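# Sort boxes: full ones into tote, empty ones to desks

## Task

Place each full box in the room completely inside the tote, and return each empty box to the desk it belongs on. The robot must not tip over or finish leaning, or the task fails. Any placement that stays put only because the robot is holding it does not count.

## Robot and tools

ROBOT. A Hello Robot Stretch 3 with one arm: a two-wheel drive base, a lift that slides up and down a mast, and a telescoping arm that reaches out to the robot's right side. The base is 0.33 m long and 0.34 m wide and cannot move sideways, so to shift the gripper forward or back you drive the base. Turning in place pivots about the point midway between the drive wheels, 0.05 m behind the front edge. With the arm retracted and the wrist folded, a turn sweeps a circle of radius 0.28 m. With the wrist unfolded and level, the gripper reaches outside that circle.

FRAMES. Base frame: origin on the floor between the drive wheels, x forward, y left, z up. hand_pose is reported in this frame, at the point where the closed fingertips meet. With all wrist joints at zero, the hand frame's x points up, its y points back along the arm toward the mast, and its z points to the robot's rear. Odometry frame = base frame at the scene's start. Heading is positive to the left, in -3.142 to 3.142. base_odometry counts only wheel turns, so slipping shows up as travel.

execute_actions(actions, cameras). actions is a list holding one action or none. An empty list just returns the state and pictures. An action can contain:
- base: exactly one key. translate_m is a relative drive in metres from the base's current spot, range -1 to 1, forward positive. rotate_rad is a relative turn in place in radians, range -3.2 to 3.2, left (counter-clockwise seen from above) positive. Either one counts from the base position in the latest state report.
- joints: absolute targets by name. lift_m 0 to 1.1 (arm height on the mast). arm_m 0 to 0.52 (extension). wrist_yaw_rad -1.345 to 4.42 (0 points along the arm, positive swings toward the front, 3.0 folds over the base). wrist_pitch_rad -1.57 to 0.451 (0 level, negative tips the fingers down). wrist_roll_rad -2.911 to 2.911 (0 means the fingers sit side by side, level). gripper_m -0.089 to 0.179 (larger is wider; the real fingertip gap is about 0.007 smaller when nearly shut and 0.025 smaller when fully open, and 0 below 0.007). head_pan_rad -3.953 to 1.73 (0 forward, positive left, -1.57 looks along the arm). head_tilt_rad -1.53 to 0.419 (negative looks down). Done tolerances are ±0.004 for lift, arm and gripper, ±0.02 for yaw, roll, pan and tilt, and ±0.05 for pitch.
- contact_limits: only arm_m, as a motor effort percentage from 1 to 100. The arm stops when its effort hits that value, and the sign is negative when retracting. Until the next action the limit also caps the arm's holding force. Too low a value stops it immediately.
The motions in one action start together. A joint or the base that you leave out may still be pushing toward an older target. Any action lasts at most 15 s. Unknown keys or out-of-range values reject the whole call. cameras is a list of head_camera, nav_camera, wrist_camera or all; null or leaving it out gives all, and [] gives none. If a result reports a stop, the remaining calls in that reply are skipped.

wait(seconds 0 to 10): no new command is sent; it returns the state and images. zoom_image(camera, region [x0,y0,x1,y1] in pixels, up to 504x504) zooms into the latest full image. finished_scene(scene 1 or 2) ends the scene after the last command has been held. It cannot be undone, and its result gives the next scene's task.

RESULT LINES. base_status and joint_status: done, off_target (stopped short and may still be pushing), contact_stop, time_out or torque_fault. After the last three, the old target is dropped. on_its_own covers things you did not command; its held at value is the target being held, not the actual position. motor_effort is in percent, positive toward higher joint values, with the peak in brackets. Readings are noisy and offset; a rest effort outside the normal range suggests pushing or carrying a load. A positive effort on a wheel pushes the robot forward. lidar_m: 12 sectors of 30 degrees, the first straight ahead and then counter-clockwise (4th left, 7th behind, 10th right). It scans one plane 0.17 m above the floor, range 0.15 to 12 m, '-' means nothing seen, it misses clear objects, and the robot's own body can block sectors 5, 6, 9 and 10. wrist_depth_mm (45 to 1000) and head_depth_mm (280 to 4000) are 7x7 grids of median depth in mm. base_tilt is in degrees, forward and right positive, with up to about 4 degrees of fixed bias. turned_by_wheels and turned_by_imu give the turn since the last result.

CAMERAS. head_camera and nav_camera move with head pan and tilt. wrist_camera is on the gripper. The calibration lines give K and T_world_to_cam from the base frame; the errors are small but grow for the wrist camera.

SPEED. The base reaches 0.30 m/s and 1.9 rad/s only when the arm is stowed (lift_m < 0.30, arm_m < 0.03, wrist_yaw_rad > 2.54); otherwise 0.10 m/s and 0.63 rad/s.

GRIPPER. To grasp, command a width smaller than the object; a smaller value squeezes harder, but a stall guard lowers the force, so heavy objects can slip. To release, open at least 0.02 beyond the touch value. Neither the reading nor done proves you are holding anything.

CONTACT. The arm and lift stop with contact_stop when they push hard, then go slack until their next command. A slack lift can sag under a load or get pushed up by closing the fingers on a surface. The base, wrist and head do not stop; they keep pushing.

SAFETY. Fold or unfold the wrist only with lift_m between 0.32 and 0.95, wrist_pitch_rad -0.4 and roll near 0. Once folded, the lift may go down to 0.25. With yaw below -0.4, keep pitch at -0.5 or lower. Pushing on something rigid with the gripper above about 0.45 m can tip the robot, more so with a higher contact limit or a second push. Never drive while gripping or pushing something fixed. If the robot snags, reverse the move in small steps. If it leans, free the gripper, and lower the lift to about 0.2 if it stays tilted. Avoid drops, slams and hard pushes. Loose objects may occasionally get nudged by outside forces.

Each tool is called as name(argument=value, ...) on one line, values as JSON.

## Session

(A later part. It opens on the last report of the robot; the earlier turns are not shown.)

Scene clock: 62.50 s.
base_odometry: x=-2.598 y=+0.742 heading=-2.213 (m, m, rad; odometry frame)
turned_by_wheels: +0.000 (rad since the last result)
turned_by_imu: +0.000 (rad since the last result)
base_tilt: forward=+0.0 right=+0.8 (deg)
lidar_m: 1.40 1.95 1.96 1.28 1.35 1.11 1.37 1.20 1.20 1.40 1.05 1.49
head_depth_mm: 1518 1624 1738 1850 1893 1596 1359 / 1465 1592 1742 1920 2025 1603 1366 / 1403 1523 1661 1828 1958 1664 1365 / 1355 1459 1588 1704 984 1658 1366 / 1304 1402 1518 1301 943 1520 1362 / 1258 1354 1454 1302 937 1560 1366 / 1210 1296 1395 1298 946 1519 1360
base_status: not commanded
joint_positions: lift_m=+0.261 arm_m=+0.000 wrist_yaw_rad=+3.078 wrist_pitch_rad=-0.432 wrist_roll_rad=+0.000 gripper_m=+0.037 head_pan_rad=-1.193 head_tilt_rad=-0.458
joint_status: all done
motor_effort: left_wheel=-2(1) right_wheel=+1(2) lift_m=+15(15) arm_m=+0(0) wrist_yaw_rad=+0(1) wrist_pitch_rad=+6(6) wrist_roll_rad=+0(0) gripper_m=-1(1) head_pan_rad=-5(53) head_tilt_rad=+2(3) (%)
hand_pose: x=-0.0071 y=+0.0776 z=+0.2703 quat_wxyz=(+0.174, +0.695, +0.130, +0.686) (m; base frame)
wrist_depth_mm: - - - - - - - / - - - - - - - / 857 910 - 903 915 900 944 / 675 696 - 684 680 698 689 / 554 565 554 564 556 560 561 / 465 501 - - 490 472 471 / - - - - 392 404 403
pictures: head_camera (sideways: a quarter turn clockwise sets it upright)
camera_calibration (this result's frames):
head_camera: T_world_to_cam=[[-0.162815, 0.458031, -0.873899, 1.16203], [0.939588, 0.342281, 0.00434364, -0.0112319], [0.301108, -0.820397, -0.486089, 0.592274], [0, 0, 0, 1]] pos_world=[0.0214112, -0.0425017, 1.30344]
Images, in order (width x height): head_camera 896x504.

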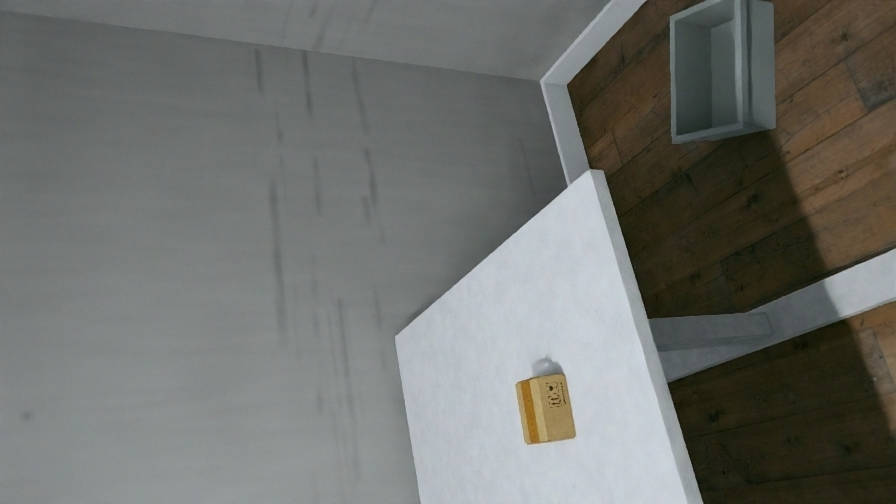

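execute_actions(actions=[{"base":{"rotate_rad":0.72},"joints":{"lift_m":0.85,"head_pan_rad":-1.57,"head_tilt_rad":-0.7}}], cameras=[])

execute_actions(actions=[{"base":{"translate_m":-0.09},"joints":{"wrist_yaw_rad":0,"gripper_m":0.15}}], cameras=[])

execute_actions(actions=[{"joints":{"wrist_pitch_rad":-0.4,"arm_m":0.2,"lift_m":0.95}}])

Scene clock: 81.73 s.
base_odometry: x=-2.598 y=+0.742 heading=-1.493 (m, m, rad; odometry frame)
turned_by_wheels: +0.720 (rad since the last result)
turned_by_imu: +0.709 (rad since the last result)
base_tilt: forward=+0.0 right=+0.9 (deg)
lidar_m: 1.97 1.93 1.27 1.11 1.78 1.25 1.19 1.22 1.56 1.05 1.43 1.40
head_depth_mm: 1285 1448 1580 952 1634 1456 - / 1282 1415 1151 951 1638 1431 - / 1276 1406 1146 949 1549 1408 - / 1273 1394 1145 916 1639 1420 - / 1263 1395 1143 919 1629 1416 - / 1263 1386 1143 917 1635 1375 1203 / 1252 1377 1140 916 1628 1385 1200
base_status: done
joint_positions: lift_m=+0.849 arm_m=+0.000 wrist_yaw_rad=+3.078 wrist_pitch_rad=-0.432 wrist_roll_rad=+0.000 gripper_m=+0.037 head_pan_rad=-1.563 head_tilt_rad=-0.692
joint_status: all done
motor_effort: left_wheel=-2(6) right_wheel=+2(5) lift_m=+54(55) arm_m=-1(0) wrist_yaw_rad=+1(0) wrist_pitch_rad=+6(6) wrist_roll_rad=+0(0) gripper_m=+1(0) head_pan_rad=-5(39) head_tilt_rad=-3(14) (%)
hand_pose: x=-0.0071 y=+0.0776 z=+0.8588 quat_wxyz=(+0.174, +0.695, +0.130, +0.686) (m; base frame)
wrist_depth_mm: - - - - - - - / - - - - - - - / - - - - - - - / - - - - - - - / - - - - - - - / - - - - - - - / - - 989 - 989 - -
pictures: none
No camera images: the call's "cameras" was empty. Leave "cameras" out to get every camera's image.

Scene clock: 84.27 s.
base_odometry: x=-2.605 y=+0.831 heading=-1.493 (m, m, rad; odometry frame)
turned_by_wheels: +0.000 (rad since the last result)
turned_by_imu: -0.001 (rad since the last result)
base_tilt: forward=+0.1 right=+0.9 (deg)
lidar_m: 2.05 2.00 1.31 1.10 1.65 1.16 1.11 1.13 1.50 1.04 1.53 1.46
head_depth_mm: 1297 1447 1648 1823 1639 1455 - / 1287 1440 1198 951 1690 1435 - / 1284 1411 1147 951 1594 - - / 1269 1408 1144 952 1639 - 1179 / 1271 1389 1144 919 1678 1384 1197 / 1264 1393 1140 916 1629 1386 1200 / 1257 1384 1142 916 1630 1382 1198
base_status: done
joint_positions: lift_m=+0.849 arm_m=+0.000 wrist_yaw_rad=+0.002 wrist_pitch_rad=-0.432 wrist_roll_rad=+0.000 gripper_m=+0.150 head_pan_rad=-1.563 head_tilt_rad=-0.692
joint_status: all done
motor_effort: left_wheel=-2(5) right_wheel=+2(2) lift_m=+54(54) arm_m=-1(1) wrist_yaw_rad=-1(1) wrist_pitch_rad=+6(6) wrist_roll_rad=+1(0) gripper_m=+0(84) head_pan_rad=-4(6) head_tilt_rad=-3(3) (%)
hand_pose: x=-0.0211 y=-0.3672 z=+0.8588 quat_wxyz=(+0.691, +0.152, -0.690, -0.151) (m; base frame)
wrist_depth_mm: - - - - - - - / 845 873 851 861 - - - / 585 602 607 605 608 - - / - - - - - - - / - - - - - - - / - - - - - - - / - 974 - 997 - 987 -
pictures: none
No camera images: the call's "cameras" was empty. Leave "cameras" out to get every camera's image.

Scene clock: 86.97 s.
base_odometry: x=-2.605 y=+0.831 heading=-1.493 (m, m, rad; odometry frame)
turned_by_wheels: +0.000 (rad since the last result)
turned_by_imu: +0.000 (rad since the last result)
base_tilt: forward=+0.0 right=+0.9 (deg)
lidar_m: 2.23 2.01 1.32 1.09 1.65 1.16 1.11 1.13 1.50 1.04 1.52 1.46
head_depth_mm: 1287 1429 - 1828 1643 1390 1199 / 1287 1399 - 1823 1641 1385 1200 / 1280 1418 - 1826 1556 1352 1204 / 1277 1403 1148 949 1623 1384 1201 / 1267 1396 1186 916 1630 1381 1203 / 1265 1387 1143 916 1628 1385 1199 / 1258 1379 1140 914 1644 1384 1196
base_status: not commanded
joint_positions: lift_m=+0.949 arm_m=+0.200 wrist_yaw_rad=+0.000 wrist_pitch_rad=-0.418 wrist_roll_rad=+0.000 gripper_m=+0.150 head_pan_rad=-1.563 head_tilt_rad=-0.692
joint_status: all done
motor_effort: left_wheel=-2(2) right_wheel=+2(1) lift_m=+54(56) arm_m=+4(5) wrist_yaw_rad=+1(1) wrist_pitch_rad=+8(8) wrist_roll_rad=+0(0) gripper_m=+0(1) head_pan_rad=-4(3) head_tilt_rad=-2(3) (%)
hand_pose: x=-0.0214 y=-0.5691 z=+0.9619 quat_wxyz=(+0.692, +0.147, -0.691, -0.147) (m; base frame)
wrist_depth_mm: 924 953 933 960 966 957 953 / - - - - - - - / 849 834 857 852 - - - / 641 640 658 646 663 - - / 519 540 522 521 530 - - / 433 - 440 435 436 - - / - - - - - - -
pictures: head_camera (sideways: a quarter turn clockwise sets it upright), nav_camera (sideways: a quarter turn counterclockwise sets it upright), wrist_camera
camera_calibration (this result's frames):
head_camera: T_world_to_cam=[[0.0125678, 0.67497, -0.737738, 0.98345], [0.999771, -0.0212526, -0.00241267, -0.00280274], [-0.0173073, -0.737539, -0.675082, 0.840088], [0, 0, 0, 1]] pos_world=[0.00498196, -0.0442605, 1.29265]
nav_camera: T_world_to_cam=[[0.00392542, -0.656173, 0.754601, -0.943178], [-0.998826, -0.0390079, -0.0287239, 0.0961191], [0.0482833, -0.753602, -0.655555, 0.810586], [0, 0, 0, 1]] pos_world=[0.0605709, -0.00427913, 1.24587]
wrist_camera: T_world_to_cam=[[-0.99994, 0.00687067, -0.00855983, -0.0114877], [0.0109434, 0.563856, -0.8258, 1.1544], [-0.000847287, -0.825844, -0.563898, 0.236287], [0, 0, 0, 1]] pos_world=[-0.0239199, -0.455702, 1.08645]
Images, in order (width x height): head_camera 896x504, nav_camera 672x504, wrist_camera 644x364.

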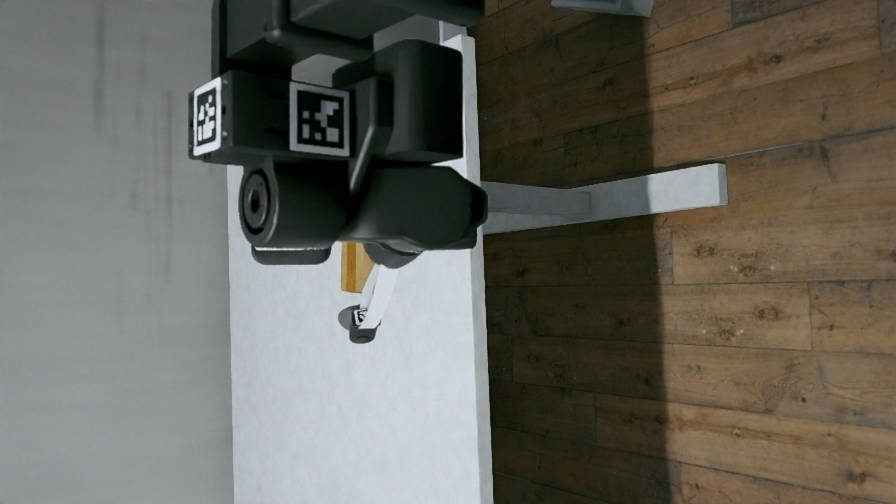

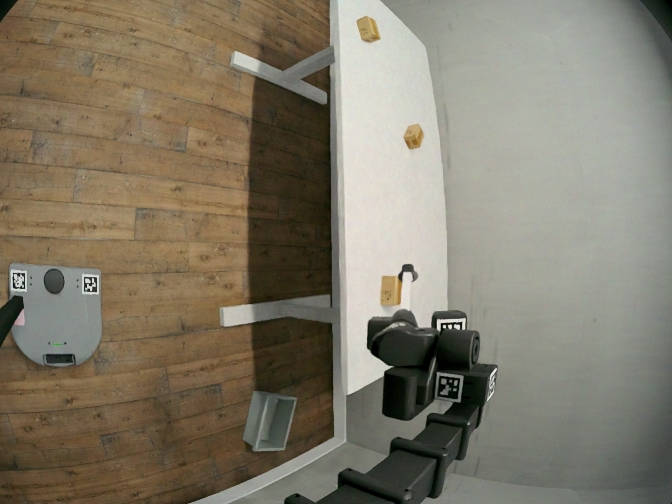

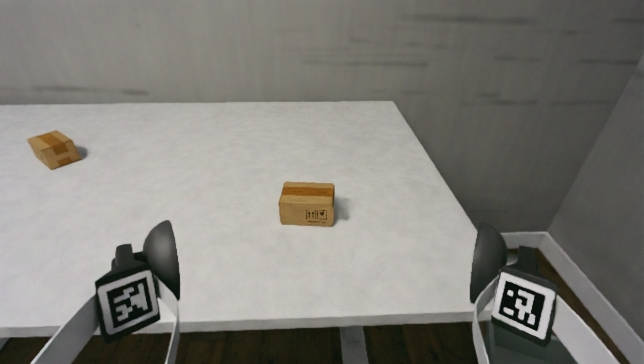

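execute_actions(actions=[{"base":{"translate_m":0.02},"joints":{"wrist_pitch_rad":-0.2,"arm_m":0.33,"lift_m":0.7,"gripper_m":0.179,"head_tilt_rad":-0.6}}])

Scene clock: 96.23 s.
base_odometry: x=-2.603 y=+0.811 heading=-1.493 (m, m, rad; odometry frame)
turned_by_wheels: +0.000 (rad since the last result)
turned_by_imu: -0.001 (rad since the last result)
base_tilt: forward=+0.0 right=+0.9 (deg)
lidar_m: 2.21 1.99 1.31 1.10 1.67 1.18 1.12 1.16 1.53 1.04 1.53 1.45
head_depth_mm: 1281 1407 1581 1734 1725 1502 - / 1267 1409 1520 1003 - 1446 1249 / 1262 1393 1363 1040 - 1431 1253 / 1258 1384 1365 986 1670 1465 1248 / 1254 1382 1365 997 1678 1459 1245 / 1243 1373 1364 997 1668 1462 1251 / 1238 1367 1358 999 1673 1461 1246
base_status: done
joint_positions: lift_m=+0.701 arm_m=+0.330 wrist_yaw_rad=+0.000 wrist_pitch_rad=-0.220 wrist_roll_rad=+0.000 gripper_m=+0.179 head_pan_rad=-1.563 head_tilt_rad=-0.606
joint_status: all done
motor_effort: left_wheel=-2(3) right_wheel=+2(5) lift_m=+14(48) arm_m=+3(5) wrist_yaw_rad=+0(0) wrist_pitch_rad=+8(8) wrist_roll_rad=+0(0) gripper_m=+0(83) head_pan_rad=-5(4) head_tilt_rad=+2(9) (%)
hand_pose: x=-0.0214 y=-0.7195 z=+0.7599 quat_wxyz=(+0.703, +0.078, -0.702, -0.078) (m; base frame)
wrist_depth_mm: 803 814 813 819 821 827 838 / 848 852 860 887 882 893 908 / 559 559 563 573 578 937 945 / 339 344 346 293 349 350 - / 249 257 249 251 252 260 253 / - 194 195 196 196 197 201 / - 159 161 160 161 161 156
pictures: head_camera (sideways: a quarter turn clockwise sets it upright), nav_camera (sideways: a quarter turn counterclockwise sets it upright), wrist_camera
camera_calibration (this result's frames):
head_camera: T_world_to_cam=[[0.013072, 0.609383, -0.792768, 1.05517], [0.999772, -0.0213561, 0.0000693517, -0.00603392], [-0.0168882, -0.792588, -0.609524, 0.754807], [0, 0, 0, 1]] pos_world=[0.0049866, -0.0448838, 1.29658]
nav_camera: T_world_to_cam=[[0.00341075, -0.589212, 0.807971, -1.01274], [-0.998808, -0.0413471, -0.025936, 0.0924925], [0.0486891, -0.80692, -0.588651, 0.72355], [0, 0, 0, 1]] pos_world=[0.0606074, -0.00904988, 1.24659]
wrist_camera: T_world_to_cam=[[-0.99994, 0.00494452, -0.00980571, -0.0125898], [0.0109581, 0.390659, -0.92047, 1.01978], [-0.00072059, -0.920522, -0.39069, -0.201534], [0, 0, 0, 1]] pos_world=[-0.0239091, -0.583839, 0.859812]
Images, in order (width x height): head_camera 896x504, nav_camera 672x504, wrist_camera 644x364.

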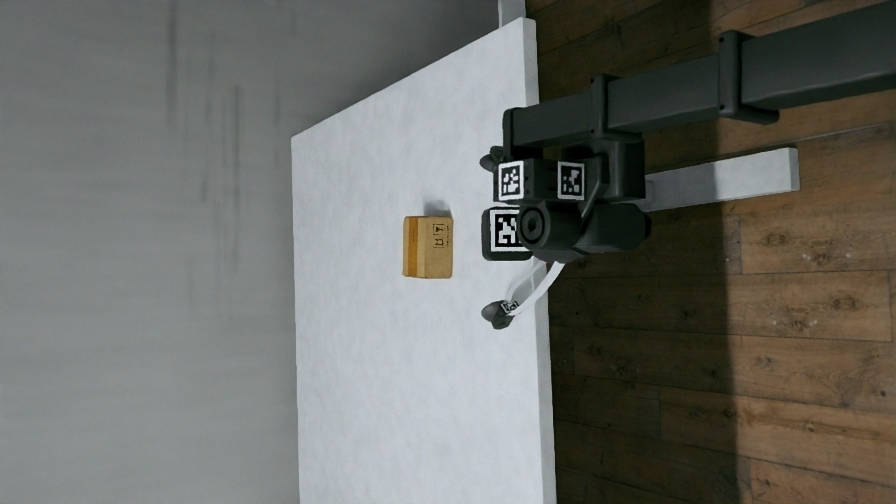

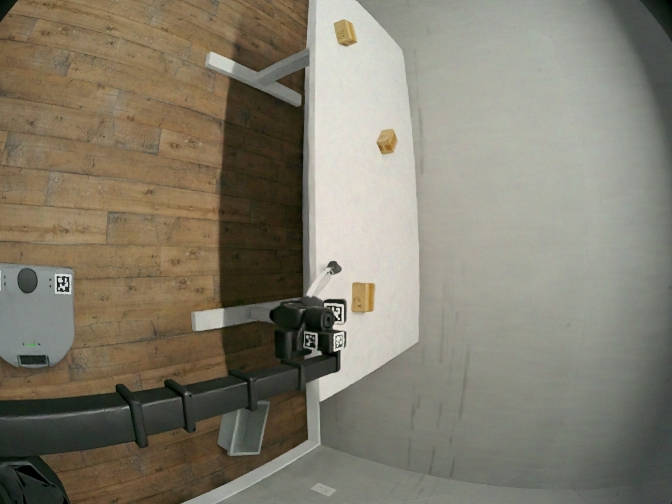

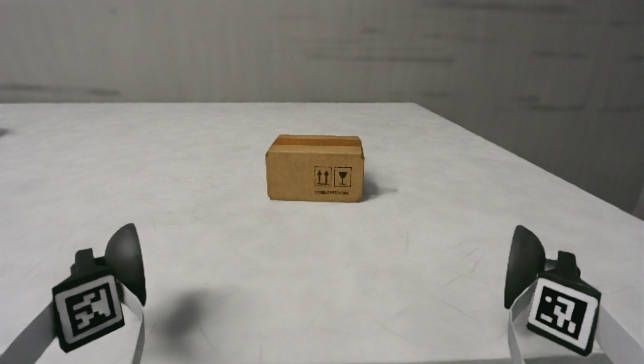

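execute_actions(actions=[{"joints":{"arm_m":0.515}}], cameras=["wrist_camera"])

execute_actions(actions=[{"joints":{"gripper_m":0.05}}], cameras=[])

execute_actions(actions=[{"joints":{"lift_m":0.78}}], cameras=["wrist_camera","head_camera"])

Scene clock: 101.47 s.
base_odometry: x=-2.603 y=+0.811 heading=-1.493 (m, m, rad; odometry frame)
turned_by_wheels: +0.000 (rad since the last result)
turned_by_imu: -0.001 (rad since the last result)
base_tilt: forward=+0.0 right=+0.9 (deg)
lidar_m: 2.21 1.99 1.31 1.10 1.68 1.19 1.12 1.15 1.53 1.04 1.53 1.45
head_depth_mm: 1275 1413 1583 1718 1728 1486 - / 1266 1406 1521 1018 - 1435 1221 / 1262 1395 1359 - 1464 1432 1248 / 1261 1390 1367 962 1676 1465 1244 / 1255 1379 1367 1000 1676 1459 1248 / 1247 1367 1359 1000 1668 1464 1251 / 1242 1372 1358 999 1672 1465 1247
base_status: not commanded
joint_positions: lift_m=+0.701 arm_m=+0.515 wrist_yaw_rad=+0.000 wrist_pitch_rad=-0.220 wrist_roll_rad=+0.000 gripper_m=+0.179 head_pan_rad=-1.563 head_tilt_rad=-0.606
joint_status: all done
motor_effort: left_wheel=-2(2) right_wheel=+2(1) lift_m=+15(15) arm_m=+4(3) wrist_yaw_rad=+0(1) wrist_pitch_rad=+8(8) wrist_roll_rad=+0(0) gripper_m=+0(1) head_pan_rad=-5(5) head_tilt_rad=+1(2) (%)
hand_pose: x=-0.0214 y=-0.9045 z=+0.7600 quat_wxyz=(+0.703, +0.078, -0.703, -0.078) (m; base frame)
wrist_depth_mm: 642 632 646 647 665 661 669 / 683 668 685 690 699 712 722 / 556 559 567 574 580 735 775 / 340 345 344 347 350 352 804 / 246 255 166 157 250 258 253 / - 193 122 122 180 195 200 / - 154 118 116 117 160 155
pictures: wrist_camera
camera_calibration (this result's frames):
wrist_camera: T_world_to_cam=[[-0.99994, 0.00497863, -0.00980736, -0.0116512], [0.0109728, 0.390369, -0.920593, 1.09196], [-0.000754802, -0.920645, -0.3904, -0.372153], [0, 0, 0, 1]] pos_world=[-0.0239132, -0.76883, 0.859847]
Images, in order (width x height): wrist_camera 644x364.

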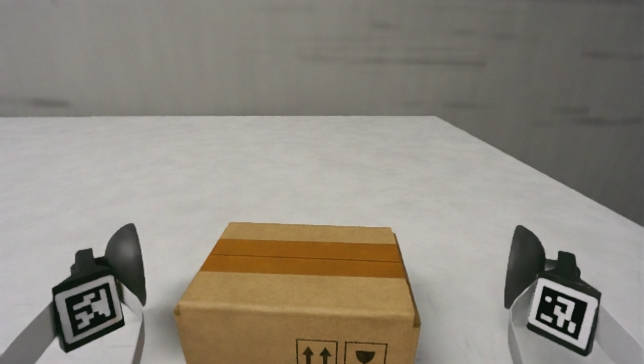

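Scene clock: 103.23 s.
base_odometry: x=-2.603 y=+0.811 heading=-1.493 (m, m, rad; odometry frame)
turned_by_wheels: +0.000 (rad since the last result)
turned_by_imu: +0.000 (rad since the last result)
base_tilt: forward=+0.1 right=+0.9 (deg)
lidar_m: 2.21 1.99 1.31 1.10 1.68 1.18 1.12 1.16 1.52 1.04 1.53 1.45
head_depth_mm: 1271 1408 1573 1722 1717 1483 - / 1273 1407 1518 1020 - 1429 1226 / 1261 1395 1366 - 1469 1433 1250 / 1259 1394 1365 966 1672 1466 1249 / 1253 1382 1361 999 1671 1462 1251 / 1248 1371 1353 1000 1669 1463 1253 / 1237 1368 1360 997 1665 1468 1243
base_status: not commanded
joint_positions: lift_m=+0.701 arm_m=+0.515 wrist_yaw_rad=+0.000 wrist_pitch_rad=-0.220 wrist_roll_rad=+0.000 gripper_m=+0.051 head_pan_rad=-1.563 head_tilt_rad=-0.606
joint_status: all done
motor_effort: left_wheel=-2(2) right_wheel=+2(1) lift_m=+15(15) arm_m=+4(5) wrist_yaw_rad=+1(0) wrist_pitch_rad=+8(8) wrist_roll_rad=+0(0) gripper_m=-19(93) head_pan_rad=-4(5) head_tilt_rad=+2(2) (%)
hand_pose: x=-0.0214 y=-0.9045 z=+0.7600 quat_wxyz=(+0.703, +0.078, -0.703, -0.078) (m; base frame)
wrist_depth_mm: 639 640 646 658 664 668 671 / 680 690 690 692 684 711 713 / 555 565 564 572 568 741 772 / 342 346 347 347 349 351 785 / 246 248 176 157 166 252 251 / 191 194 128 128 128 201 196 / 159 158 142 136 139 155 161
pictures: none
No camera images: the call's "cameras" was empty. Leave "cameras" out to get every camera's image.

Scene clock: 104.80 s.
base_odometry: x=-2.603 y=+0.811 heading=-1.493 (m, m, rad; odometry frame)
turned_by_wheels: +0.000 (rad since the last result)
turned_by_imu: +0.000 (rad since the last result)
base_tilt: forward=+0.0 right=+0.9 (deg)
lidar_m: 2.03 1.99 1.31 1.10 1.67 1.18 1.12 1.15 1.53 1.04 1.53 1.44
head_depth_mm: 1278 1405 1580 1744 1779 - - / 1270 1405 1517 1038 1667 1468 1251 / 1263 1399 1477 946 1450 1429 1252 / 1255 1388 1435 962 1675 1457 1248 / 1254 1379 1368 1003 1669 1462 1249 / 1248 1377 1361 996 1667 1466 1247 / 1236 1366 1360 1001 1673 1470 1247
base_status: not commanded
joint_positions: lift_m=+0.779 arm_m=+0.515 wrist_yaw_rad=+0.000 wrist_pitch_rad=-0.220 wrist_roll_rad=+0.000 gripper_m=+0.051 head_pan_rad=-1.563 head_tilt_rad=-0.606
joint_status: all done
motor_effort: left_wheel=-2(2) right_wheel=+1(2) lift_m=+54(62) arm_m=+3(4) wrist_yaw_rad=+0(1) wrist_pitch_rad=+8(8) wrist_roll_rad=+0(0) gripper_m=-19(19) head_pan_rad=-5(5) head_tilt_rad=+2(2) (%)
hand_pose: x=-0.0214 y=-0.9045 z=+0.8385 quat_wxyz=(+0.703, +0.078, -0.703, -0.078) (m; base frame)
wrist_depth_mm: 636 639 654 661 659 679 671 / 674 686 694 690 696 713 701 / 726 735 739 741 740 755 768 / 544 543 541 549 548 795 817 / 390 392 176 156 166 420 899 / 306 305 128 128 128 317 938 / 251 252 141 136 139 246 255
pictures: head_camera (sideways: a quarter turn clockwise sets it upright), wrist_camera
camera_calibration (this result's frames):
head_camera: T_world_to_cam=[[0.0130736, 0.609264, -0.792859, 1.05529], [0.999772, -0.0213573, 0.0000737038, -0.00603959], [-0.0168884, -0.792679, -0.609405, 0.754652], [0, 0, 0, 1]] pos_world=[0.00498655, -0.0448846, 1.29659]
wrist_camera: T_world_to_cam=[[-0.99994, 0.00497677, -0.00980753, -0.0108828], [0.0109722, 0.390369, -0.920593, 1.16418], [-0.000753024, -0.920645, -0.3904, -0.341526], [0, 0, 0, 1]] pos_world=[-0.023913, -0.768831, 0.9383]
Images, in order (width x height): head_camera 896x504, wrist_camera 644x364.

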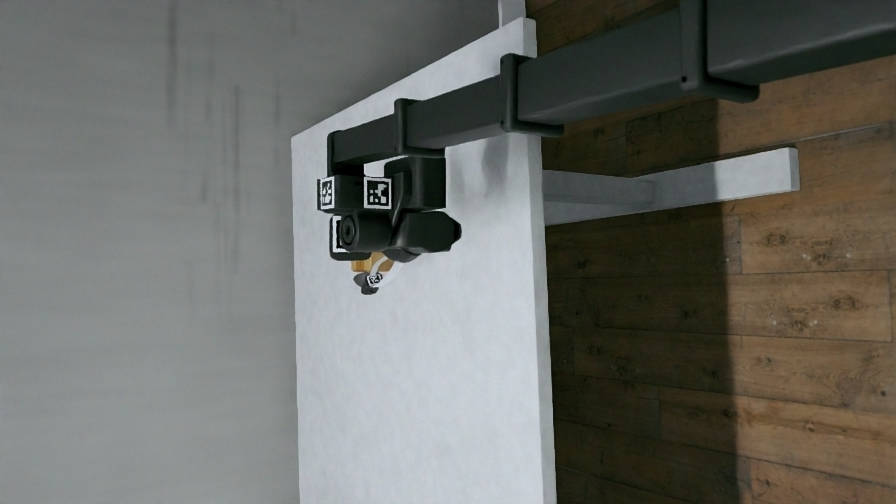

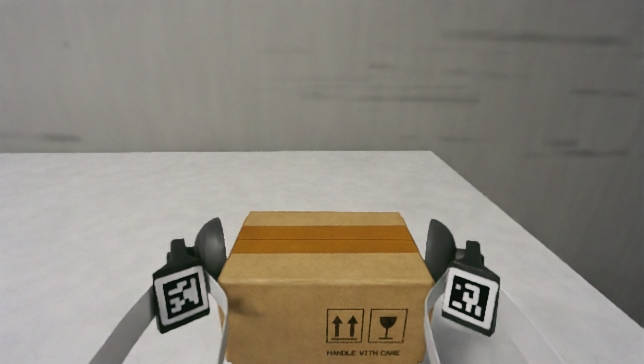

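execute_actions(actions=[{"joints":{"lift_m":0.703}}], cameras=[])

execute_actions(actions=[{"joints":{"gripper_m":0.179}}], cameras=[])

execute_actions(actions=[{"joints":{"arm_m":0.2}}], cameras=[])

execute_actions(actions=[{"base":{"translate_m":0.6},"joints":{"lift_m":0.8,"head_pan_rad":-1.3}}])

Scene clock: 109.83 s.
base_odometry: x=-2.603 y=+0.811 heading=-1.493 (m, m, rad; odometry frame)
turned_by_wheels: +0.000 (rad since the last result)
turned_by_imu: -0.001 (rad since the last result)
base_tilt: forward=+0.0 right=+0.9 (deg)
lidar_m: 2.21 1.98 1.31 1.10 1.68 1.18 1.13 1.15 1.53 1.04 1.52 1.45
head_depth_mm: 1277 1409 1579 1728 1723 1503 - / 1269 1411 1518 1041 - 1437 1222 / 1266 1393 1362 - 1463 1433 1244 / 1257 1384 1357 962 1670 1464 1248 / 1246 1380 1362 999 1674 1466 1248 / 1246 1377 1363 1001 1668 1466 1247 / 1239 1369 1363 999 1665 1464 1251
base_status: not commanded
joint_positions: lift_m=+0.704 arm_m=+0.515 wrist_yaw_rad=+0.000 wrist_pitch_rad=-0.220 wrist_roll_rad=+0.000 gripper_m=+0.051 head_pan_rad=-1.563 head_tilt_rad=-0.606
joint_status: all done
motor_effort: left_wheel=-2(2) right_wheel=+1(1) lift_m=+15(52) arm_m=+4(4) wrist_yaw_rad=+0(1) wrist_pitch_rad=+8(9) wrist_roll_rad=+0(0) gripper_m=-19(19) head_pan_rad=-5(4) head_tilt_rad=+1(2) (%)
hand_pose: x=-0.0214 y=-0.9045 z=+0.7630 quat_wxyz=(+0.703, +0.078, -0.703, -0.078) (m; base frame)
wrist_depth_mm: 643 644 654 652 657 660 678 / 678 686 683 692 702 698 708 / 566 562 574 581 588 755 773 / 349 350 352 354 356 358 811 / 252 252 176 157 167 258 258 / 198 198 128 128 128 205 201 / 162 162 141 136 139 158 163
pictures: none
No camera images: the call's "cameras" was empty. Leave "cameras" out to get every camera's image.

Scene clock: 111.60 s.
base_odometry: x=-2.603 y=+0.811 heading=-1.493 (m, m, rad; odometry frame)
turned_by_wheels: +0.000 (rad since the last result)
turned_by_imu: +0.000 (rad since the last result)
base_tilt: forward=+0.0 right=+0.9 (deg)
lidar_m: 2.03 1.99 1.31 1.10 1.68 1.19 1.13 1.15 1.53 1.04 1.52 1.45
head_depth_mm: 1278 1412 1586 1731 1720 1498 - / 1272 1406 1520 1040 - 1432 1220 / 1269 1394 1365 - 1469 1436 1249 / 1258 1389 1366 965 1679 1472 1248 / 1254 1383 1362 998 1667 1464 1244 / 1246 1373 1356 998 1668 1463 1246 / 1239 1366 1369 997 1668 1459 1247
base_status: not commanded
joint_positions: lift_m=+0.704 arm_m=+0.515 wrist_yaw_rad=+0.000 wrist_pitch_rad=-0.220 wrist_roll_rad=+0.000 gripper_m=+0.179 head_pan_rad=-1.563 head_tilt_rad=-0.606
joint_status: all done
motor_effort: left_wheel=-2(2) right_wheel=+2(2) lift_m=+15(15) arm_m=+3(4) wrist_yaw_rad=+0(0) wrist_pitch_rad=+8(8) wrist_roll_rad=+0(0) gripper_m=+0(86) head_pan_rad=-5(4) head_tilt_rad=+2(1) (%)
hand_pose: x=-0.0214 y=-0.9045 z=+0.7630 quat_wxyz=(+0.703, +0.078, -0.703, -0.078) (m; base frame)
wrist_depth_mm: 642 644 649 652 668 669 667 / 688 687 687 704 697 698 718 / 564 573 576 580 591 743 776 / 350 351 351 353 362 360 801 / 253 260 241 162 241 265 256 / 206 199 132 128 132 200 204 / - 162 140 135 137 164 158
pictures: none
No camera images: the call's "cameras" was empty. Leave "cameras" out to get every camera's image.

Scene clock: 115.13 s.
base_odometry: x=-2.603 y=+0.811 heading=-1.493 (m, m, rad; odometry frame)
turned_by_wheels: +0.000 (rad since the last result)
turned_by_imu: +0.000 (rad since the last result)
base_tilt: forward=+0.0 right=+0.9 (deg)
lidar_m: 2.21 1.99 1.31 1.10 1.67 1.18 1.12 1.15 1.52 1.04 1.53 1.45
head_depth_mm: 1282 1415 1567 1723 1714 1499 - / 1271 1407 1516 998 1727 - 1220 / 1265 1397 1365 1000 1359 - 1243 / 1258 1389 1356 981 1623 1432 1249 / 1250 1374 1364 999 1628 1463 1250 / 1247 1368 1362 1000 1671 1466 1245 / 1241 1366 1359 997 1676 1466 1244
base_status: not commanded
joint_positions: lift_m=+0.704 arm_m=+0.200 wrist_yaw_rad=+0.000 wrist_pitch_rad=-0.220 wrist_roll_rad=+0.000 gripper_m=+0.179 head_pan_rad=-1.563 head_tilt_rad=-0.606
joint_status: all done
motor_effort: left_wheel=-2(2) right_wheel=+1(2) lift_m=+15(15) arm_m=-4(5) wrist_yaw_rad=+0(0) wrist_pitch_rad=+8(9) wrist_roll_rad=+0(0) gripper_m=+0(1) head_pan_rad=-4(5) head_tilt_rad=+2(2) (%)
hand_pose: x=-0.0214 y=-0.5900 z=+0.7630 quat_wxyz=(+0.703, +0.078, -0.703, -0.078) (m; base frame)
wrist_depth_mm: 926 914 928 945 949 956 973 / 960 970 972 993 - - - / 578 583 576 431 591 - - / 354 353 359 359 360 365 - / 268 270 272 275 281 286 292 / - - - - - - - / - - - 990 - - -
pictures: none
No camera images: the call's "cameras" was empty. Leave "cameras" out to get every camera's image.

Scene clock: 122.57 s.
base_odometry: x=-2.557 y=+0.213 heading=-1.493 (m, m, rad; odometry frame)
turned_by_wheels: +0.000 (rad since the last result)
turned_by_imu: -0.001 (rad since the last result)
base_tilt: forward=+0.0 right=+0.9 (deg)
lidar_m: 1.61 1.80 1.55 1.13 1.61 1.81 1.72 1.76 1.26 1.46 1.08 1.98
head_depth_mm: 1193 1307 1359 1001 - 1369 1249 / 1211 1330 1361 1002 840 1416 1249 / 1234 1362 1360 1000 1620 1462 1244 / 1254 1390 1366 1003 1630 1462 1249 / 1286 1420 1360 929 1622 1467 1252 / 1309 1446 1367 1002 1622 1429 1247 / 1336 1490 1633 1000 1721 1469 1246
base_status: done
joint_positions: lift_m=+0.799 arm_m=+0.200 wrist_yaw_rad=+0.000 wrist_pitch_rad=-0.220 wrist_roll_rad=+0.000 gripper_m=+0.179 head_pan_rad=-1.307 head_tilt_rad=-0.606
joint_status: all done
motor_effort: left_wheel=-2(3) right_wheel=+1(5) lift_m=+53(55) arm_m=-4(5) wrist_yaw_rad=+0(0) wrist_pitch_rad=+8(9) wrist_roll_rad=+0(0) gripper_m=+0(0) head_pan_rad=+5(35) head_tilt_rad=+2(2) (%)
hand_pose: x=-0.0214 y=-0.5900 z=+0.8585 quat_wxyz=(+0.703, +0.078, -0.703, -0.078) (m; base frame)
wrist_depth_mm: 892 933 912 924 945 933 951 / 939 958 945 958 997 - - / - 973 - - - - - / 600 603 598 600 606 615 633 / 360 433 439 440 436 452 441 / 350 341 339 339 341 341 349 / - 277 278 277 284 289 302
pictures: head_camera (sideways: a quarter turn clockwise sets it upright), nav_camera (sideways: a quarter turn counterclockwise sets it upright), wrist_camera
camera_calibration (this result's frames):
head_camera: T_world_to_cam=[[-0.141621, 0.592699, -0.792876, 1.05626], [0.972598, 0.232495, 0.0000744819, -0.00587484], [0.184384, -0.771138, -0.609383, 0.753397], [0, 0, 0, 1]] pos_world=[0.0163883, -0.0437039, 1.29659]
nav_camera: T_world_to_cam=[[0.152458, -0.569008, 0.808075, -1.01379], [-0.955787, -0.292915, -0.02593, 0.0922223], [0.251452, -0.768395, -0.588508, 0.722128], [0, 0, 0, 1]] pos_world=[0.0611252, 0.00503759, 1.24659]
wrist_camera: T_world_to_cam=[[-0.999939, 0.00503372, -0.0098084, -0.0122313], [0.0109951, 0.390181, -0.920672, 1.05984], [-0.000807354, -0.920724, -0.390213, -0.0443555], [0, 0, 0, 1]] pos_world=[-0.0239194, -0.454309, 0.958342]
Images, in order (width x height): head_camera 896x504, nav_camera 672x504, wrist_camera 644x364.

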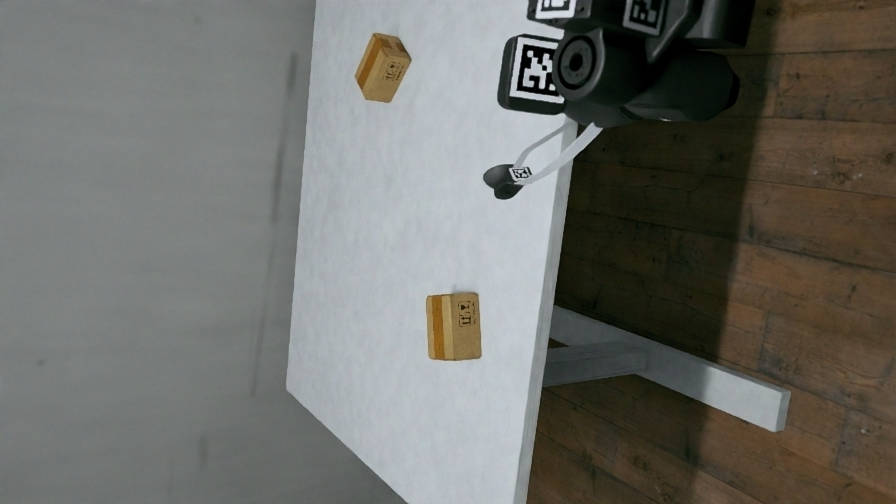

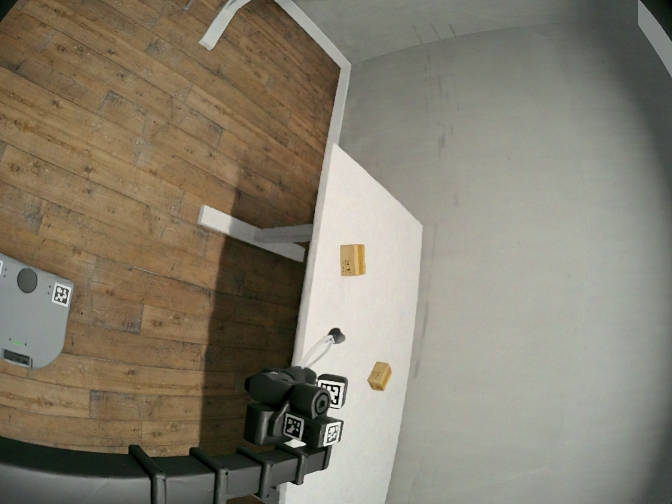

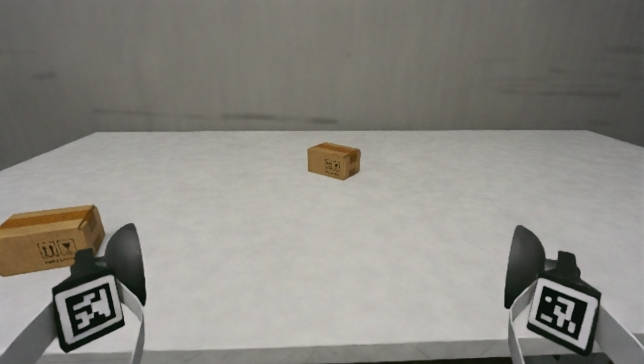

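execute_actions(actions=[{"base":{"translate_m":0.21},"joints":{"arm_m":0.05,"lift_m":0.72}}], cameras=["wrist_camera"])

Scene clock: 128.03 s.
base_odometry: x=-2.541 y=+0.004 heading=-1.494 (m, m, rad; odometry frame)
turned_by_wheels: +0.000 (rad since the last result)
turned_by_imu: -0.001 (rad since the last result)
base_tilt: forward=+0.0 right=+0.8 (deg)
lidar_m: 1.22 1.63 1.42 1.13 1.46 2.03 1.93 1.98 1.39 1.06 1.00 1.93
head_depth_mm: 1186 1300 1365 1000 841 1472 1277 / 1206 1324 1365 1000 871 1502 - / 1225 1348 1361 1001 868 1465 1244 / 1248 1376 1361 999 1362 1428 1245 / 1276 1409 1511 999 1626 1472 1249 / 1298 1440 1611 1726 1664 1462 1251 / 1329 1465 1664 1897 1769 1469 1243
base_status: done
joint_positions: lift_m=+0.721 arm_m=+0.050 wrist_yaw_rad=+0.000 wrist_pitch_rad=-0.220 wrist_roll_rad=+0.000 gripper_m=+0.179 head_pan_rad=-1.307 head_tilt_rad=-0.606
joint_status: all done
motor_effort: left_wheel=-1(2) right_wheel=+1(5) lift_m=+14(46) arm_m=-4(5) wrist_yaw_rad=+0(0) wrist_pitch_rad=+8(8) wrist_roll_rad=+0(0) gripper_m=+0(0) head_pan_rad=+4(5) head_tilt_rad=+1(2) (%)
hand_pose: x=-0.0214 y=-0.4401 z=+0.7801 quat_wxyz=(+0.703, +0.078, -0.703, -0.078) (m; base frame)
wrist_depth_mm: - - - - - - - / - - - - - - - / - 662 586 675 672 693 687 / 396 406 404 404 406 405 414 / - - 850 - - - - / - - - - - - 964 / - - - - - - 976
pictures: wrist_camera
camera_calibration (this result's frames):
wrist_camera: T_world_to_cam=[[-0.999939, 0.00511518, -0.00981017, -0.0137385], [0.0110282, 0.389864, -0.920806, 0.929134], [-0.000885456, -0.920858, -0.389897, 0.0628294], [0, 0, 0, 1]] pos_world=[-0.0239287, -0.304309, 0.879915]
Images, in order (width x height): wrist_camera 644x364.

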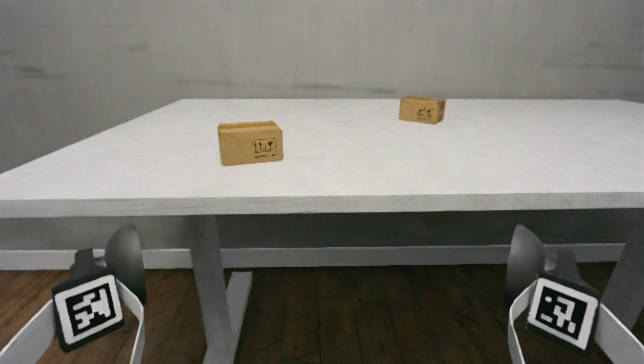

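execute_actions(actions=[{"base":{"translate_m":0.09},"joints":{"arm_m":0.2,"lift_m":0.71}}], cameras=["wrist_camera"])

Scene clock: 144.53 s.
base_odometry: x=-2.534 y=-0.086 heading=-1.494 (m, m, rad; odometry frame)
turned_by_wheels: +0.000 (rad since the last result)
turned_by_imu: -0.001 (rad since the last result)
base_tilt: forward=+0.0 right=+0.8 (deg)
lidar_m: 1.13 1.56 1.37 1.13 1.52 1.54 2.02 1.47 1.45 0.98 1.48 1.84
head_depth_mm: 1175 1291 1368 1000 843 - 1195 / 1198 1317 1369 1004 842 - 1225 / 1223 1343 1362 999 869 1460 1248 / 1242 1373 1369 1000 1333 1425 1238 / 1273 1405 1552 1037 1630 1467 1248 / 1293 1435 1611 1836 1759 1463 1243 / 1317 1461 1652 1882 1759 1460 1247
base_status: done
joint_positions: lift_m=+0.711 arm_m=+0.200 wrist_yaw_rad=+0.000 wrist_pitch_rad=-0.220 wrist_roll_rad=+0.000 gripper_m=+0.179 head_pan_rad=-1.307 head_tilt_rad=-0.606
joint_status: all done
motor_effort: left_wheel=-2(2) right_wheel=+2(4) lift_m=+14(14) arm_m=+4(5) wrist_yaw_rad=+0(0) wrist_pitch_rad=+8(7) wrist_roll_rad=+0(0) gripper_m=+0(0) head_pan_rad=+5(6) head_tilt_rad=+2(2) (%)
hand_pose: x=-0.0215 y=-0.5896 z=+0.7701 quat_wxyz=(+0.703, +0.078, -0.703, -0.078) (m; base frame)
wrist_depth_mm: 869 885 902 905 909 931 927 / 936 966 948 972 972 976 999 / - 693 616 623 622 572 647 / 403 373 349 317 382 381 387 / 267 278 271 272 271 282 272 / 219 223 226 229 232 235 237 / - - 976 - - - -
pictures: wrist_camera
camera_calibration (this result's frames):
wrist_camera: T_world_to_cam=[[-0.999939, 0.00514232, -0.00981036, -0.0130623], [0.0110389, 0.389851, -0.920812, 0.978213], [-0.000910532, -0.920864, -0.389883, -0.0787567], [0, 0, 0, 1]] pos_world=[-0.0239316, -0.453814, 0.869916]
Images, in order (width x height): wrist_camera 644x364.

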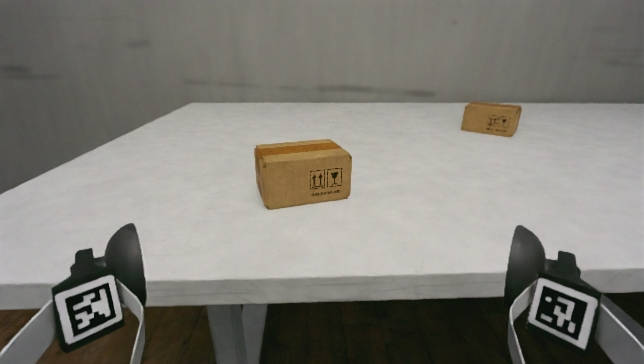

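execute_actions(actions=[{"base":{"translate_m":0.02},"joints":{"arm_m":0.39,"lift_m":0.702}}], cameras=["wrist_camera"])

execute_actions(actions=[{"joints":{"gripper_m":0.05}}], cameras=[])

execute_actions(actions=[{"joints":{"lift_m":0.78}}], cameras=["wrist_camera"])

Scene clock: 151.60 s.
base_odometry: x=-2.532 y=-0.106 heading=-1.494 (m, m, rad; odometry frame)
turned_by_wheels: +0.000 (rad since the last result)
turned_by_imu: -0.001 (rad since the last result)
base_tilt: forward=+0.0 right=+0.8 (deg)
lidar_m: 1.11 1.54 1.35 1.14 1.55 1.54 2.04 1.47 1.46 0.97 1.48 1.82
head_depth_mm: 1179 1290 1362 1037 - 1463 1247 / 1197 1319 1373 1040 1621 1469 1253 / 1217 1342 1371 1023 869 1462 1252 / 1242 1373 1450 1003 1358 1430 1239 / 1269 1403 1574 1684 1634 1461 1245 / 1294 1436 1604 1825 1772 1469 1249 / 1318 1466 1644 1873 1778 1462 1252
base_status: done
joint_positions: lift_m=+0.703 arm_m=+0.390 wrist_yaw_rad=+0.000 wrist_pitch_rad=-0.220 wrist_roll_rad=+0.000 gripper_m=+0.179 head_pan_rad=-1.307 head_tilt_rad=-0.606
joint_status: all done
motor_effort: left_wheel=-1(3) right_wheel=+1(4) lift_m=+14(17) arm_m=+4(4) wrist_yaw_rad=+0(0) wrist_pitch_rad=+8(8) wrist_roll_rad=+0(0) gripper_m=+0(1) head_pan_rad=+4(6) head_tilt_rad=+2(2) (%)
hand_pose: x=-0.0215 y=-0.7796 z=+0.7621 quat_wxyz=(+0.703, +0.078, -0.703, -0.078) (m; base frame)
wrist_depth_mm: 708 706 725 724 739 732 757 / 755 758 772 766 786 794 793 / 801 650 577 583 580 598 433 / 348 352 351 354 355 358 359 / 252 260 238 162 257 263 256 / - 197 132 127 139 199 204 / - 162 120 129 152 164 158
pictures: wrist_camera
camera_calibration (this result's frames):
wrist_camera: T_world_to_cam=[[-0.999938, 0.00519463, -0.00981028, -0.012136], [0.0110592, 0.389848, -0.920813, 1.04491], [-0.000958755, -0.920864, -0.389882, -0.256852], [0, 0, 0, 1]] pos_world=[-0.0239373, -0.643818, 0.861903]
Images, in order (width x height): wrist_camera 644x364.

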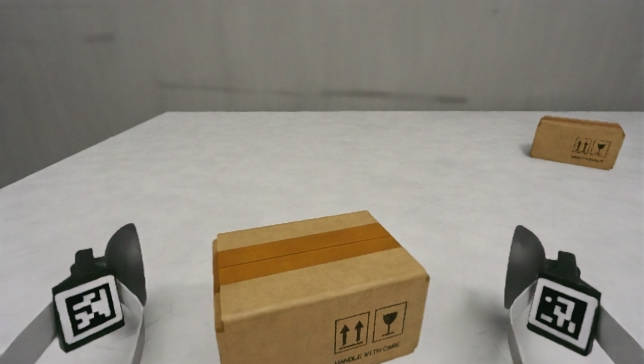

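Scene clock: 153.37 s.
base_odometry: x=-2.532 y=-0.106 heading=-1.494 (m, m, rad; odometry frame)
turned_by_wheels: +0.000 (rad since the last result)
turned_by_imu: +0.000 (rad since the last result)
base_tilt: forward=+0.0 right=+0.9 (deg)
lidar_m: 1.11 1.54 1.35 1.14 1.55 1.55 2.04 1.47 1.47 0.98 1.48 1.82
head_depth_mm: 1182 1293 1365 1042 - 1461 1246 / 1202 1317 1367 1040 1634 1465 1245 / 1227 1342 1365 1001 868 1466 1243 / 1243 1372 1450 1000 1366 1435 1242 / 1271 1402 1573 1684 1627 1467 1248 / 1293 1435 1605 1820 1766 1466 1247 / 1324 1465 1646 1885 1765 1462 1247
base_status: not commanded
joint_positions: lift_m=+0.703 arm_m=+0.390 wrist_yaw_rad=+0.005 wrist_pitch_rad=-0.219 wrist_roll_rad=+0.000 gripper_m=+0.051 head_pan_rad=-1.307 head_tilt_rad=-0.606
joint_status: all done
motor_effort: left_wheel=+0(1) right_wheel=-1(1) lift_m=+15(15) arm_m=+4(4) wrist_yaw_rad=-6(6) wrist_pitch_rad=+8(8) wrist_roll_rad=+0(0) gripper_m=-20(93) head_pan_rad=+6(6) head_tilt_rad=+1(2) (%)
hand_pose: x=-0.0203 y=-0.7796 z=+0.7623 quat_wxyz=(+0.703, +0.079, -0.702, -0.076) (m; base frame)
wrist_depth_mm: 721 721 722 731 728 726 729 / 756 759 767 776 777 798 791 / 807 647 587 584 596 598 436 / 351 351 351 358 357 360 362 / 251 254 246 161 250 257 258 / 196 197 126 126 133 205 199 / 161 162 116 125 142 157 164
pictures: none
No camera images: the call's "cameras" was empty. Leave "cameras" out to get every camera's image.

Scene clock: 154.90 s.
base_odometry: x=-2.532 y=-0.106 heading=-1.494 (m, m, rad; odometry frame)
turned_by_wheels: +0.000 (rad since the last result)
turned_by_imu: +0.000 (rad since the last result)
base_tilt: forward=+0.0 right=+0.9 (deg)
lidar_m: 1.11 1.54 1.36 1.14 1.55 1.54 2.04 1.47 1.46 0.98 1.48 1.82
head_depth_mm: 1177 1295 1366 - 814 1470 1245 / 1197 1325 1360 966 870 1459 1247 / 1223 1341 1362 1001 869 1469 1251 / 1251 1371 1448 1004 1354 1434 1235 / 1268 1399 1570 1684 1629 1461 1253 / 1290 1429 1612 1828 1767 1464 1249 / 1317 1464 1643 1883 1769 1462 1246
base_status: not commanded
joint_positions: lift_m=+0.779 arm_m=+0.390 wrist_yaw_rad=+0.002 wrist_pitch_rad=-0.254 wrist_roll_rad=+0.000 gripper_m=+0.051 head_pan_rad=-1.307 head_tilt_rad=-0.606
joint_status: all done
motor_effort: left_wheel=-1(1) right_wheel=+1(1) lift_m=+58(59) arm_m=+4(2) wrist_yaw_rad=+0(5) wrist_pitch_rad=+22(25) wrist_roll_rad=+0(0) gripper_m=-20(19) head_pan_rad=+4(4) head_tilt_rad=+2(2) (%)
hand_pose: x=-0.0211 y=-0.7767 z=+0.8300 quat_wxyz=(+0.702, +0.090, -0.701, -0.089) (m; base frame)
wrist_depth_mm: 715 712 708 728 717 730 739 / 749 767 776 771 787 784 793 / 821 811 755 777 779 765 799 / 875 489 502 495 502 470 441 / 363 364 367 161 360 369 372 / 289 290 127 127 132 299 292 / 240 236 116 124 143 234 241
pictures: wrist_camera
camera_calibration (this result's frames):
wrist_camera: T_world_to_cam=[[-0.999945, 0.00414503, -0.00962052, -0.0121225], [0.0104713, 0.421567, -0.906737, 1.11924], [0.000297244, -0.906788, -0.421587, -0.19048], [0, 0, 0, 1]] pos_world=[-0.0237851, -0.644508, 0.934432]
Images, in order (width x height): wrist_camera 644x364.

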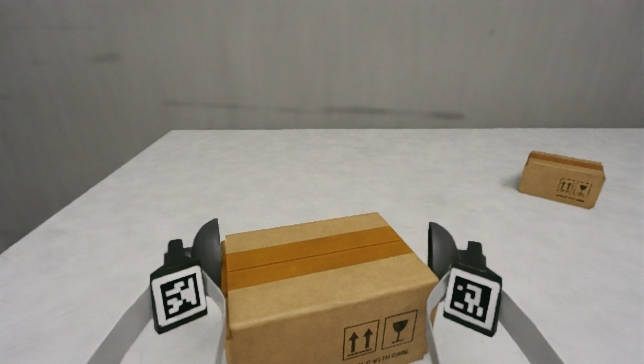

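execute_actions(actions=[{"joints":{"arm_m":0.1,"gripper_m":0.035,"lift_m":0.8}}], cameras=[])

execute_actions(actions=[{"base":{"translate_m":-1.0},"joints":{"head_pan_rad":-1.9,"head_tilt_rad":-0.9}}], cameras=[])

execute_actions(actions=[{"base":{"translate_m":-0.5}}])

Scene clock: 163.30 s.
base_odometry: x=-2.532 y=-0.106 heading=-1.494 (m, m, rad; odometry frame)
turned_by_wheels: +0.000 (rad since the last result)
turned_by_imu: -0.001 (rad since the last result)
base_tilt: forward=+0.0 right=+0.9 (deg)
lidar_m: 1.11 1.54 1.35 1.14 1.55 1.54 2.04 1.47 1.47 0.98 1.48 1.82
head_depth_mm: 1175 1293 1367 1001 815 - - / 1199 1319 1361 998 817 - - / 1225 1348 1365 1002 870 1465 1251 / 1245 1373 1445 1001 1360 1436 1237 / 1261 1398 1571 1678 1618 1461 1250 / 1294 1433 1605 1825 1770 1463 1241 / 1317 1457 1649 1881 1771 1456 1248
base_status: not commanded
joint_positions: lift_m=+0.799 arm_m=+0.100 wrist_yaw_rad=+0.000 wrist_pitch_rad=-0.255 wrist_roll_rad=+0.000 gripper_m=+0.049 head_pan_rad=-1.307 head_tilt_rad=-0.606
joint_status: gripper_m off_target (ended at +0.049, target +0.035); the others done
on_its_own: gripper_m is held at +0.048, not at your +0.035, by its stall guard, which is still easing
motor_effort: left_wheel=-1(1) right_wheel=+1(1) lift_m=+57(60) arm_m=-4(4) wrist_yaw_rad=+0(1) wrist_pitch_rad=+23(23) wrist_roll_rad=+0(0) gripper_m=-20(82) head_pan_rad=+6(5) head_tilt_rad=+2(1) (%)
hand_pose: x=-0.0214 y=-0.4871 z=+0.8499 quat_wxyz=(+0.702, +0.090, -0.701, -0.090) (m; base frame)
wrist_depth_mm: 978 987 981 997 994 - - / - - - - - - - / - - 854 838 851 873 869 / - 581 545 547 540 558 554 / - 403 403 160 399 409 411 / - 346 127 127 133 - - / - - 116 124 143 - -
pictures: none
No camera images: the call's "cameras" was empty. Leave "cameras" out to get every camera's image.

Scene clock: 174.37 s.
base_odometry: x=-2.609 y=+0.891 heading=-1.494 (m, m, rad; odometry frame)
turned_by_wheels: +0.000 (rad since the last result)
turned_by_imu: -0.001 (rad since the last result)
base_tilt: forward=+0.0 right=+0.9 (deg)
lidar_m: 2.11 2.04 1.35 1.09 1.56 1.10 1.04 1.07 1.42 1.04 1.53 1.51
head_depth_mm: 1481 1601 1747 1630 1445 - - / 1574 1821 1891 1578 1469 - 1127 / 1519 1771 1935 1674 - 1239 1150 / 1463 1689 1873 - - 1263 1147 / 1412 1544 915 - - 1258 1128 / 1313 1027 855 - 1390 1260 1128 / 1252 1024 865 1561 1417 1254 1128
base_status: done
joint_positions: lift_m=+0.799 arm_m=+0.100 wrist_yaw_rad=+0.000 wrist_pitch_rad=-0.255 wrist_roll_rad=+0.000 gripper_m=+0.052 head_pan_rad=-1.893 head_tilt_rad=-0.889
joint_status: all done
on_its_own: gripper_m is held at +0.051, not at your +0.035, by its stall guard, which is not easing now
motor_effort: left_wheel=-2(5) right_wheel=+2(3) lift_m=+57(58) arm_m=-4(4) wrist_yaw_rad=+1(0) wrist_pitch_rad=+23(23) wrist_roll_rad=+0(0) gripper_m=-19(20) head_pan_rad=-4(49) head_tilt_rad=-4(17) (%)
hand_pose: x=-0.0214 y=-0.4871 z=+0.8499 quat_wxyz=(+0.702, +0.090, -0.701, -0.090) (m; base frame)
wrist_depth_mm: - - - - - - - / - - - - - - - / 733 841 845 856 - - - / 542 549 551 552 554 - - / 399 425 404 161 412 - - / - - 127 127 133 - - / - - 116 124 142 - -
pictures: none
No camera images: the call's "cameras" was empty. Leave "cameras" out to get every camera's image.

Scene clock: 180.43 s.
base_odometry: x=-2.648 y=+1.390 heading=-1.494 (m, m, rad; odometry frame)
turned_by_wheels: +0.000 (rad since the last result)
turned_by_imu: +0.000 (rad since the last result)
base_tilt: forward=+0.0 right=+0.8 (deg)
lidar_m: 2.60 1.68 1.15 1.39 0.82 0.58 0.55 0.56 0.74 1.51 1.12 1.92
head_depth_mm: 772 836 910 1001 1102 - - / 902 985 1093 1227 1271 - 1123 / 1074 1204 1367 1435 - 1245 1146 / 1339 1546 1789 - - 1265 1150 / 1433 1645 1853 - - 1262 1129 / 1380 1577 1773 - 1396 1257 1128 / 1326 1518 1759 1563 1416 1254 1130
base_status: done
joint_positions: lift_m=+0.799 arm_m=+0.100 wrist_yaw_rad=+0.000 wrist_pitch_rad=-0.255 wrist_roll_rad=+0.000 gripper_m=+0.052 head_pan_rad=-1.893 head_tilt_rad=-0.889
joint_status: not commanded
on_its_own: gripper_m is held at +0.051, not at your +0.035, by its stall guard, which is not easing now
motor_effort: left_wheel=-1(4) right_wheel=+2(3) lift_m=+57(58) arm_m=-5(4) wrist_yaw_rad=+0(0) wrist_pitch_rad=+23(23) wrist_roll_rad=+0(0) gripper_m=-19(20) head_pan_rad=-5(5) head_tilt_rad=-4(4) (%)
hand_pose: x=-0.0214 y=-0.4871 z=+0.8499 quat_wxyz=(+0.702, +0.090, -0.701, -0.090) (m; base frame)
wrist_depth_mm: - - - - - 839 569 / - - - - - 852 570 / 842 848 - - - 842 567 / 544 595 - - - 841 577 / 445 840 - 161 - 846 570 / - - 127 127 133 748 573 / - - 116 124 143 946 575
pictures: head_camera (sideways: a quarter turn clockwise sets it upright), nav_camera (sideways: a quarter turn counterclockwise sets it upright), wrist_camera
camera_calibration (this result's frames):
head_camera: T_world_to_cam=[[0.272013, 0.758996, -0.591552, 0.791379], [0.939339, -0.342895, -0.00801835, 0.00486254], [-0.208927, -0.553487, -0.806227, 1.0118], [0, 0, 0, 1]] pos_world=[-0.00844089, -0.038966, 1.28392]
nav_camera: T_world_to_cam=[[-0.25148, -0.750022, 0.61174, -0.755456], [-0.955664, 0.292454, -0.0343005, 0.103108], [-0.15318, -0.593244, -0.790315, 0.987071], [0, 0, 0, 1]] pos_world=[0.0597542, -0.0111886, 1.24578]
wrist_camera: T_world_to_cam=[[-0.999939, 0.0053733, -0.0096182, -0.0128312], [0.0109873, 0.421948, -0.906554, 1.01524], [-0.000812811, -0.906604, -0.421981, 0.0809103], [0, 0, 0, 1]] pos_world=[-0.0239194, -0.354955, 0.954388]
Images, in order (width x height): head_camera 896x504, nav_camera 672x504, wrist_camera 644x364.

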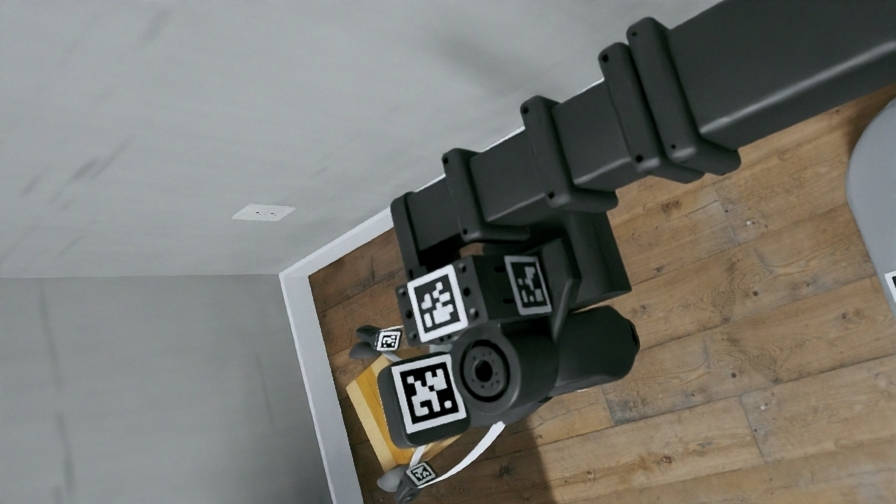

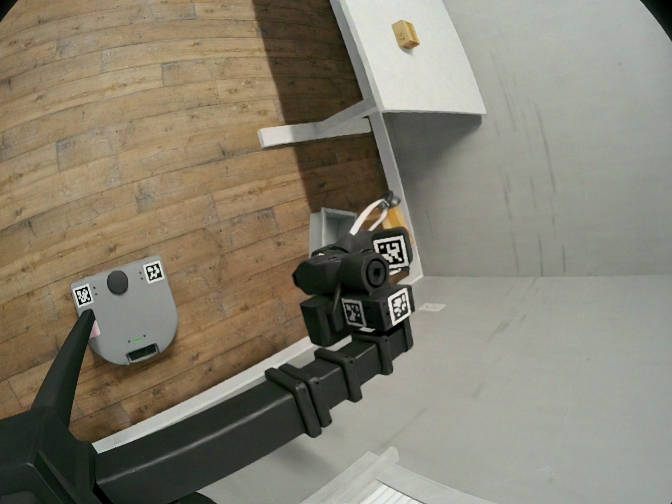

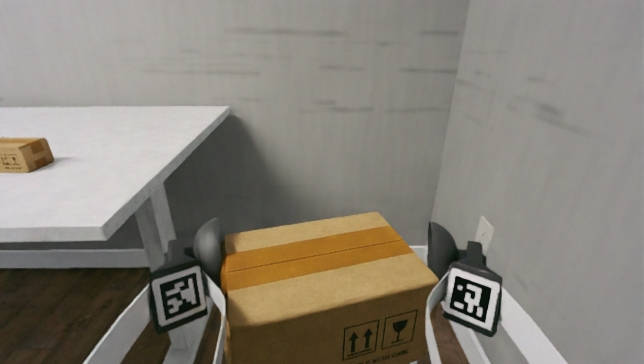

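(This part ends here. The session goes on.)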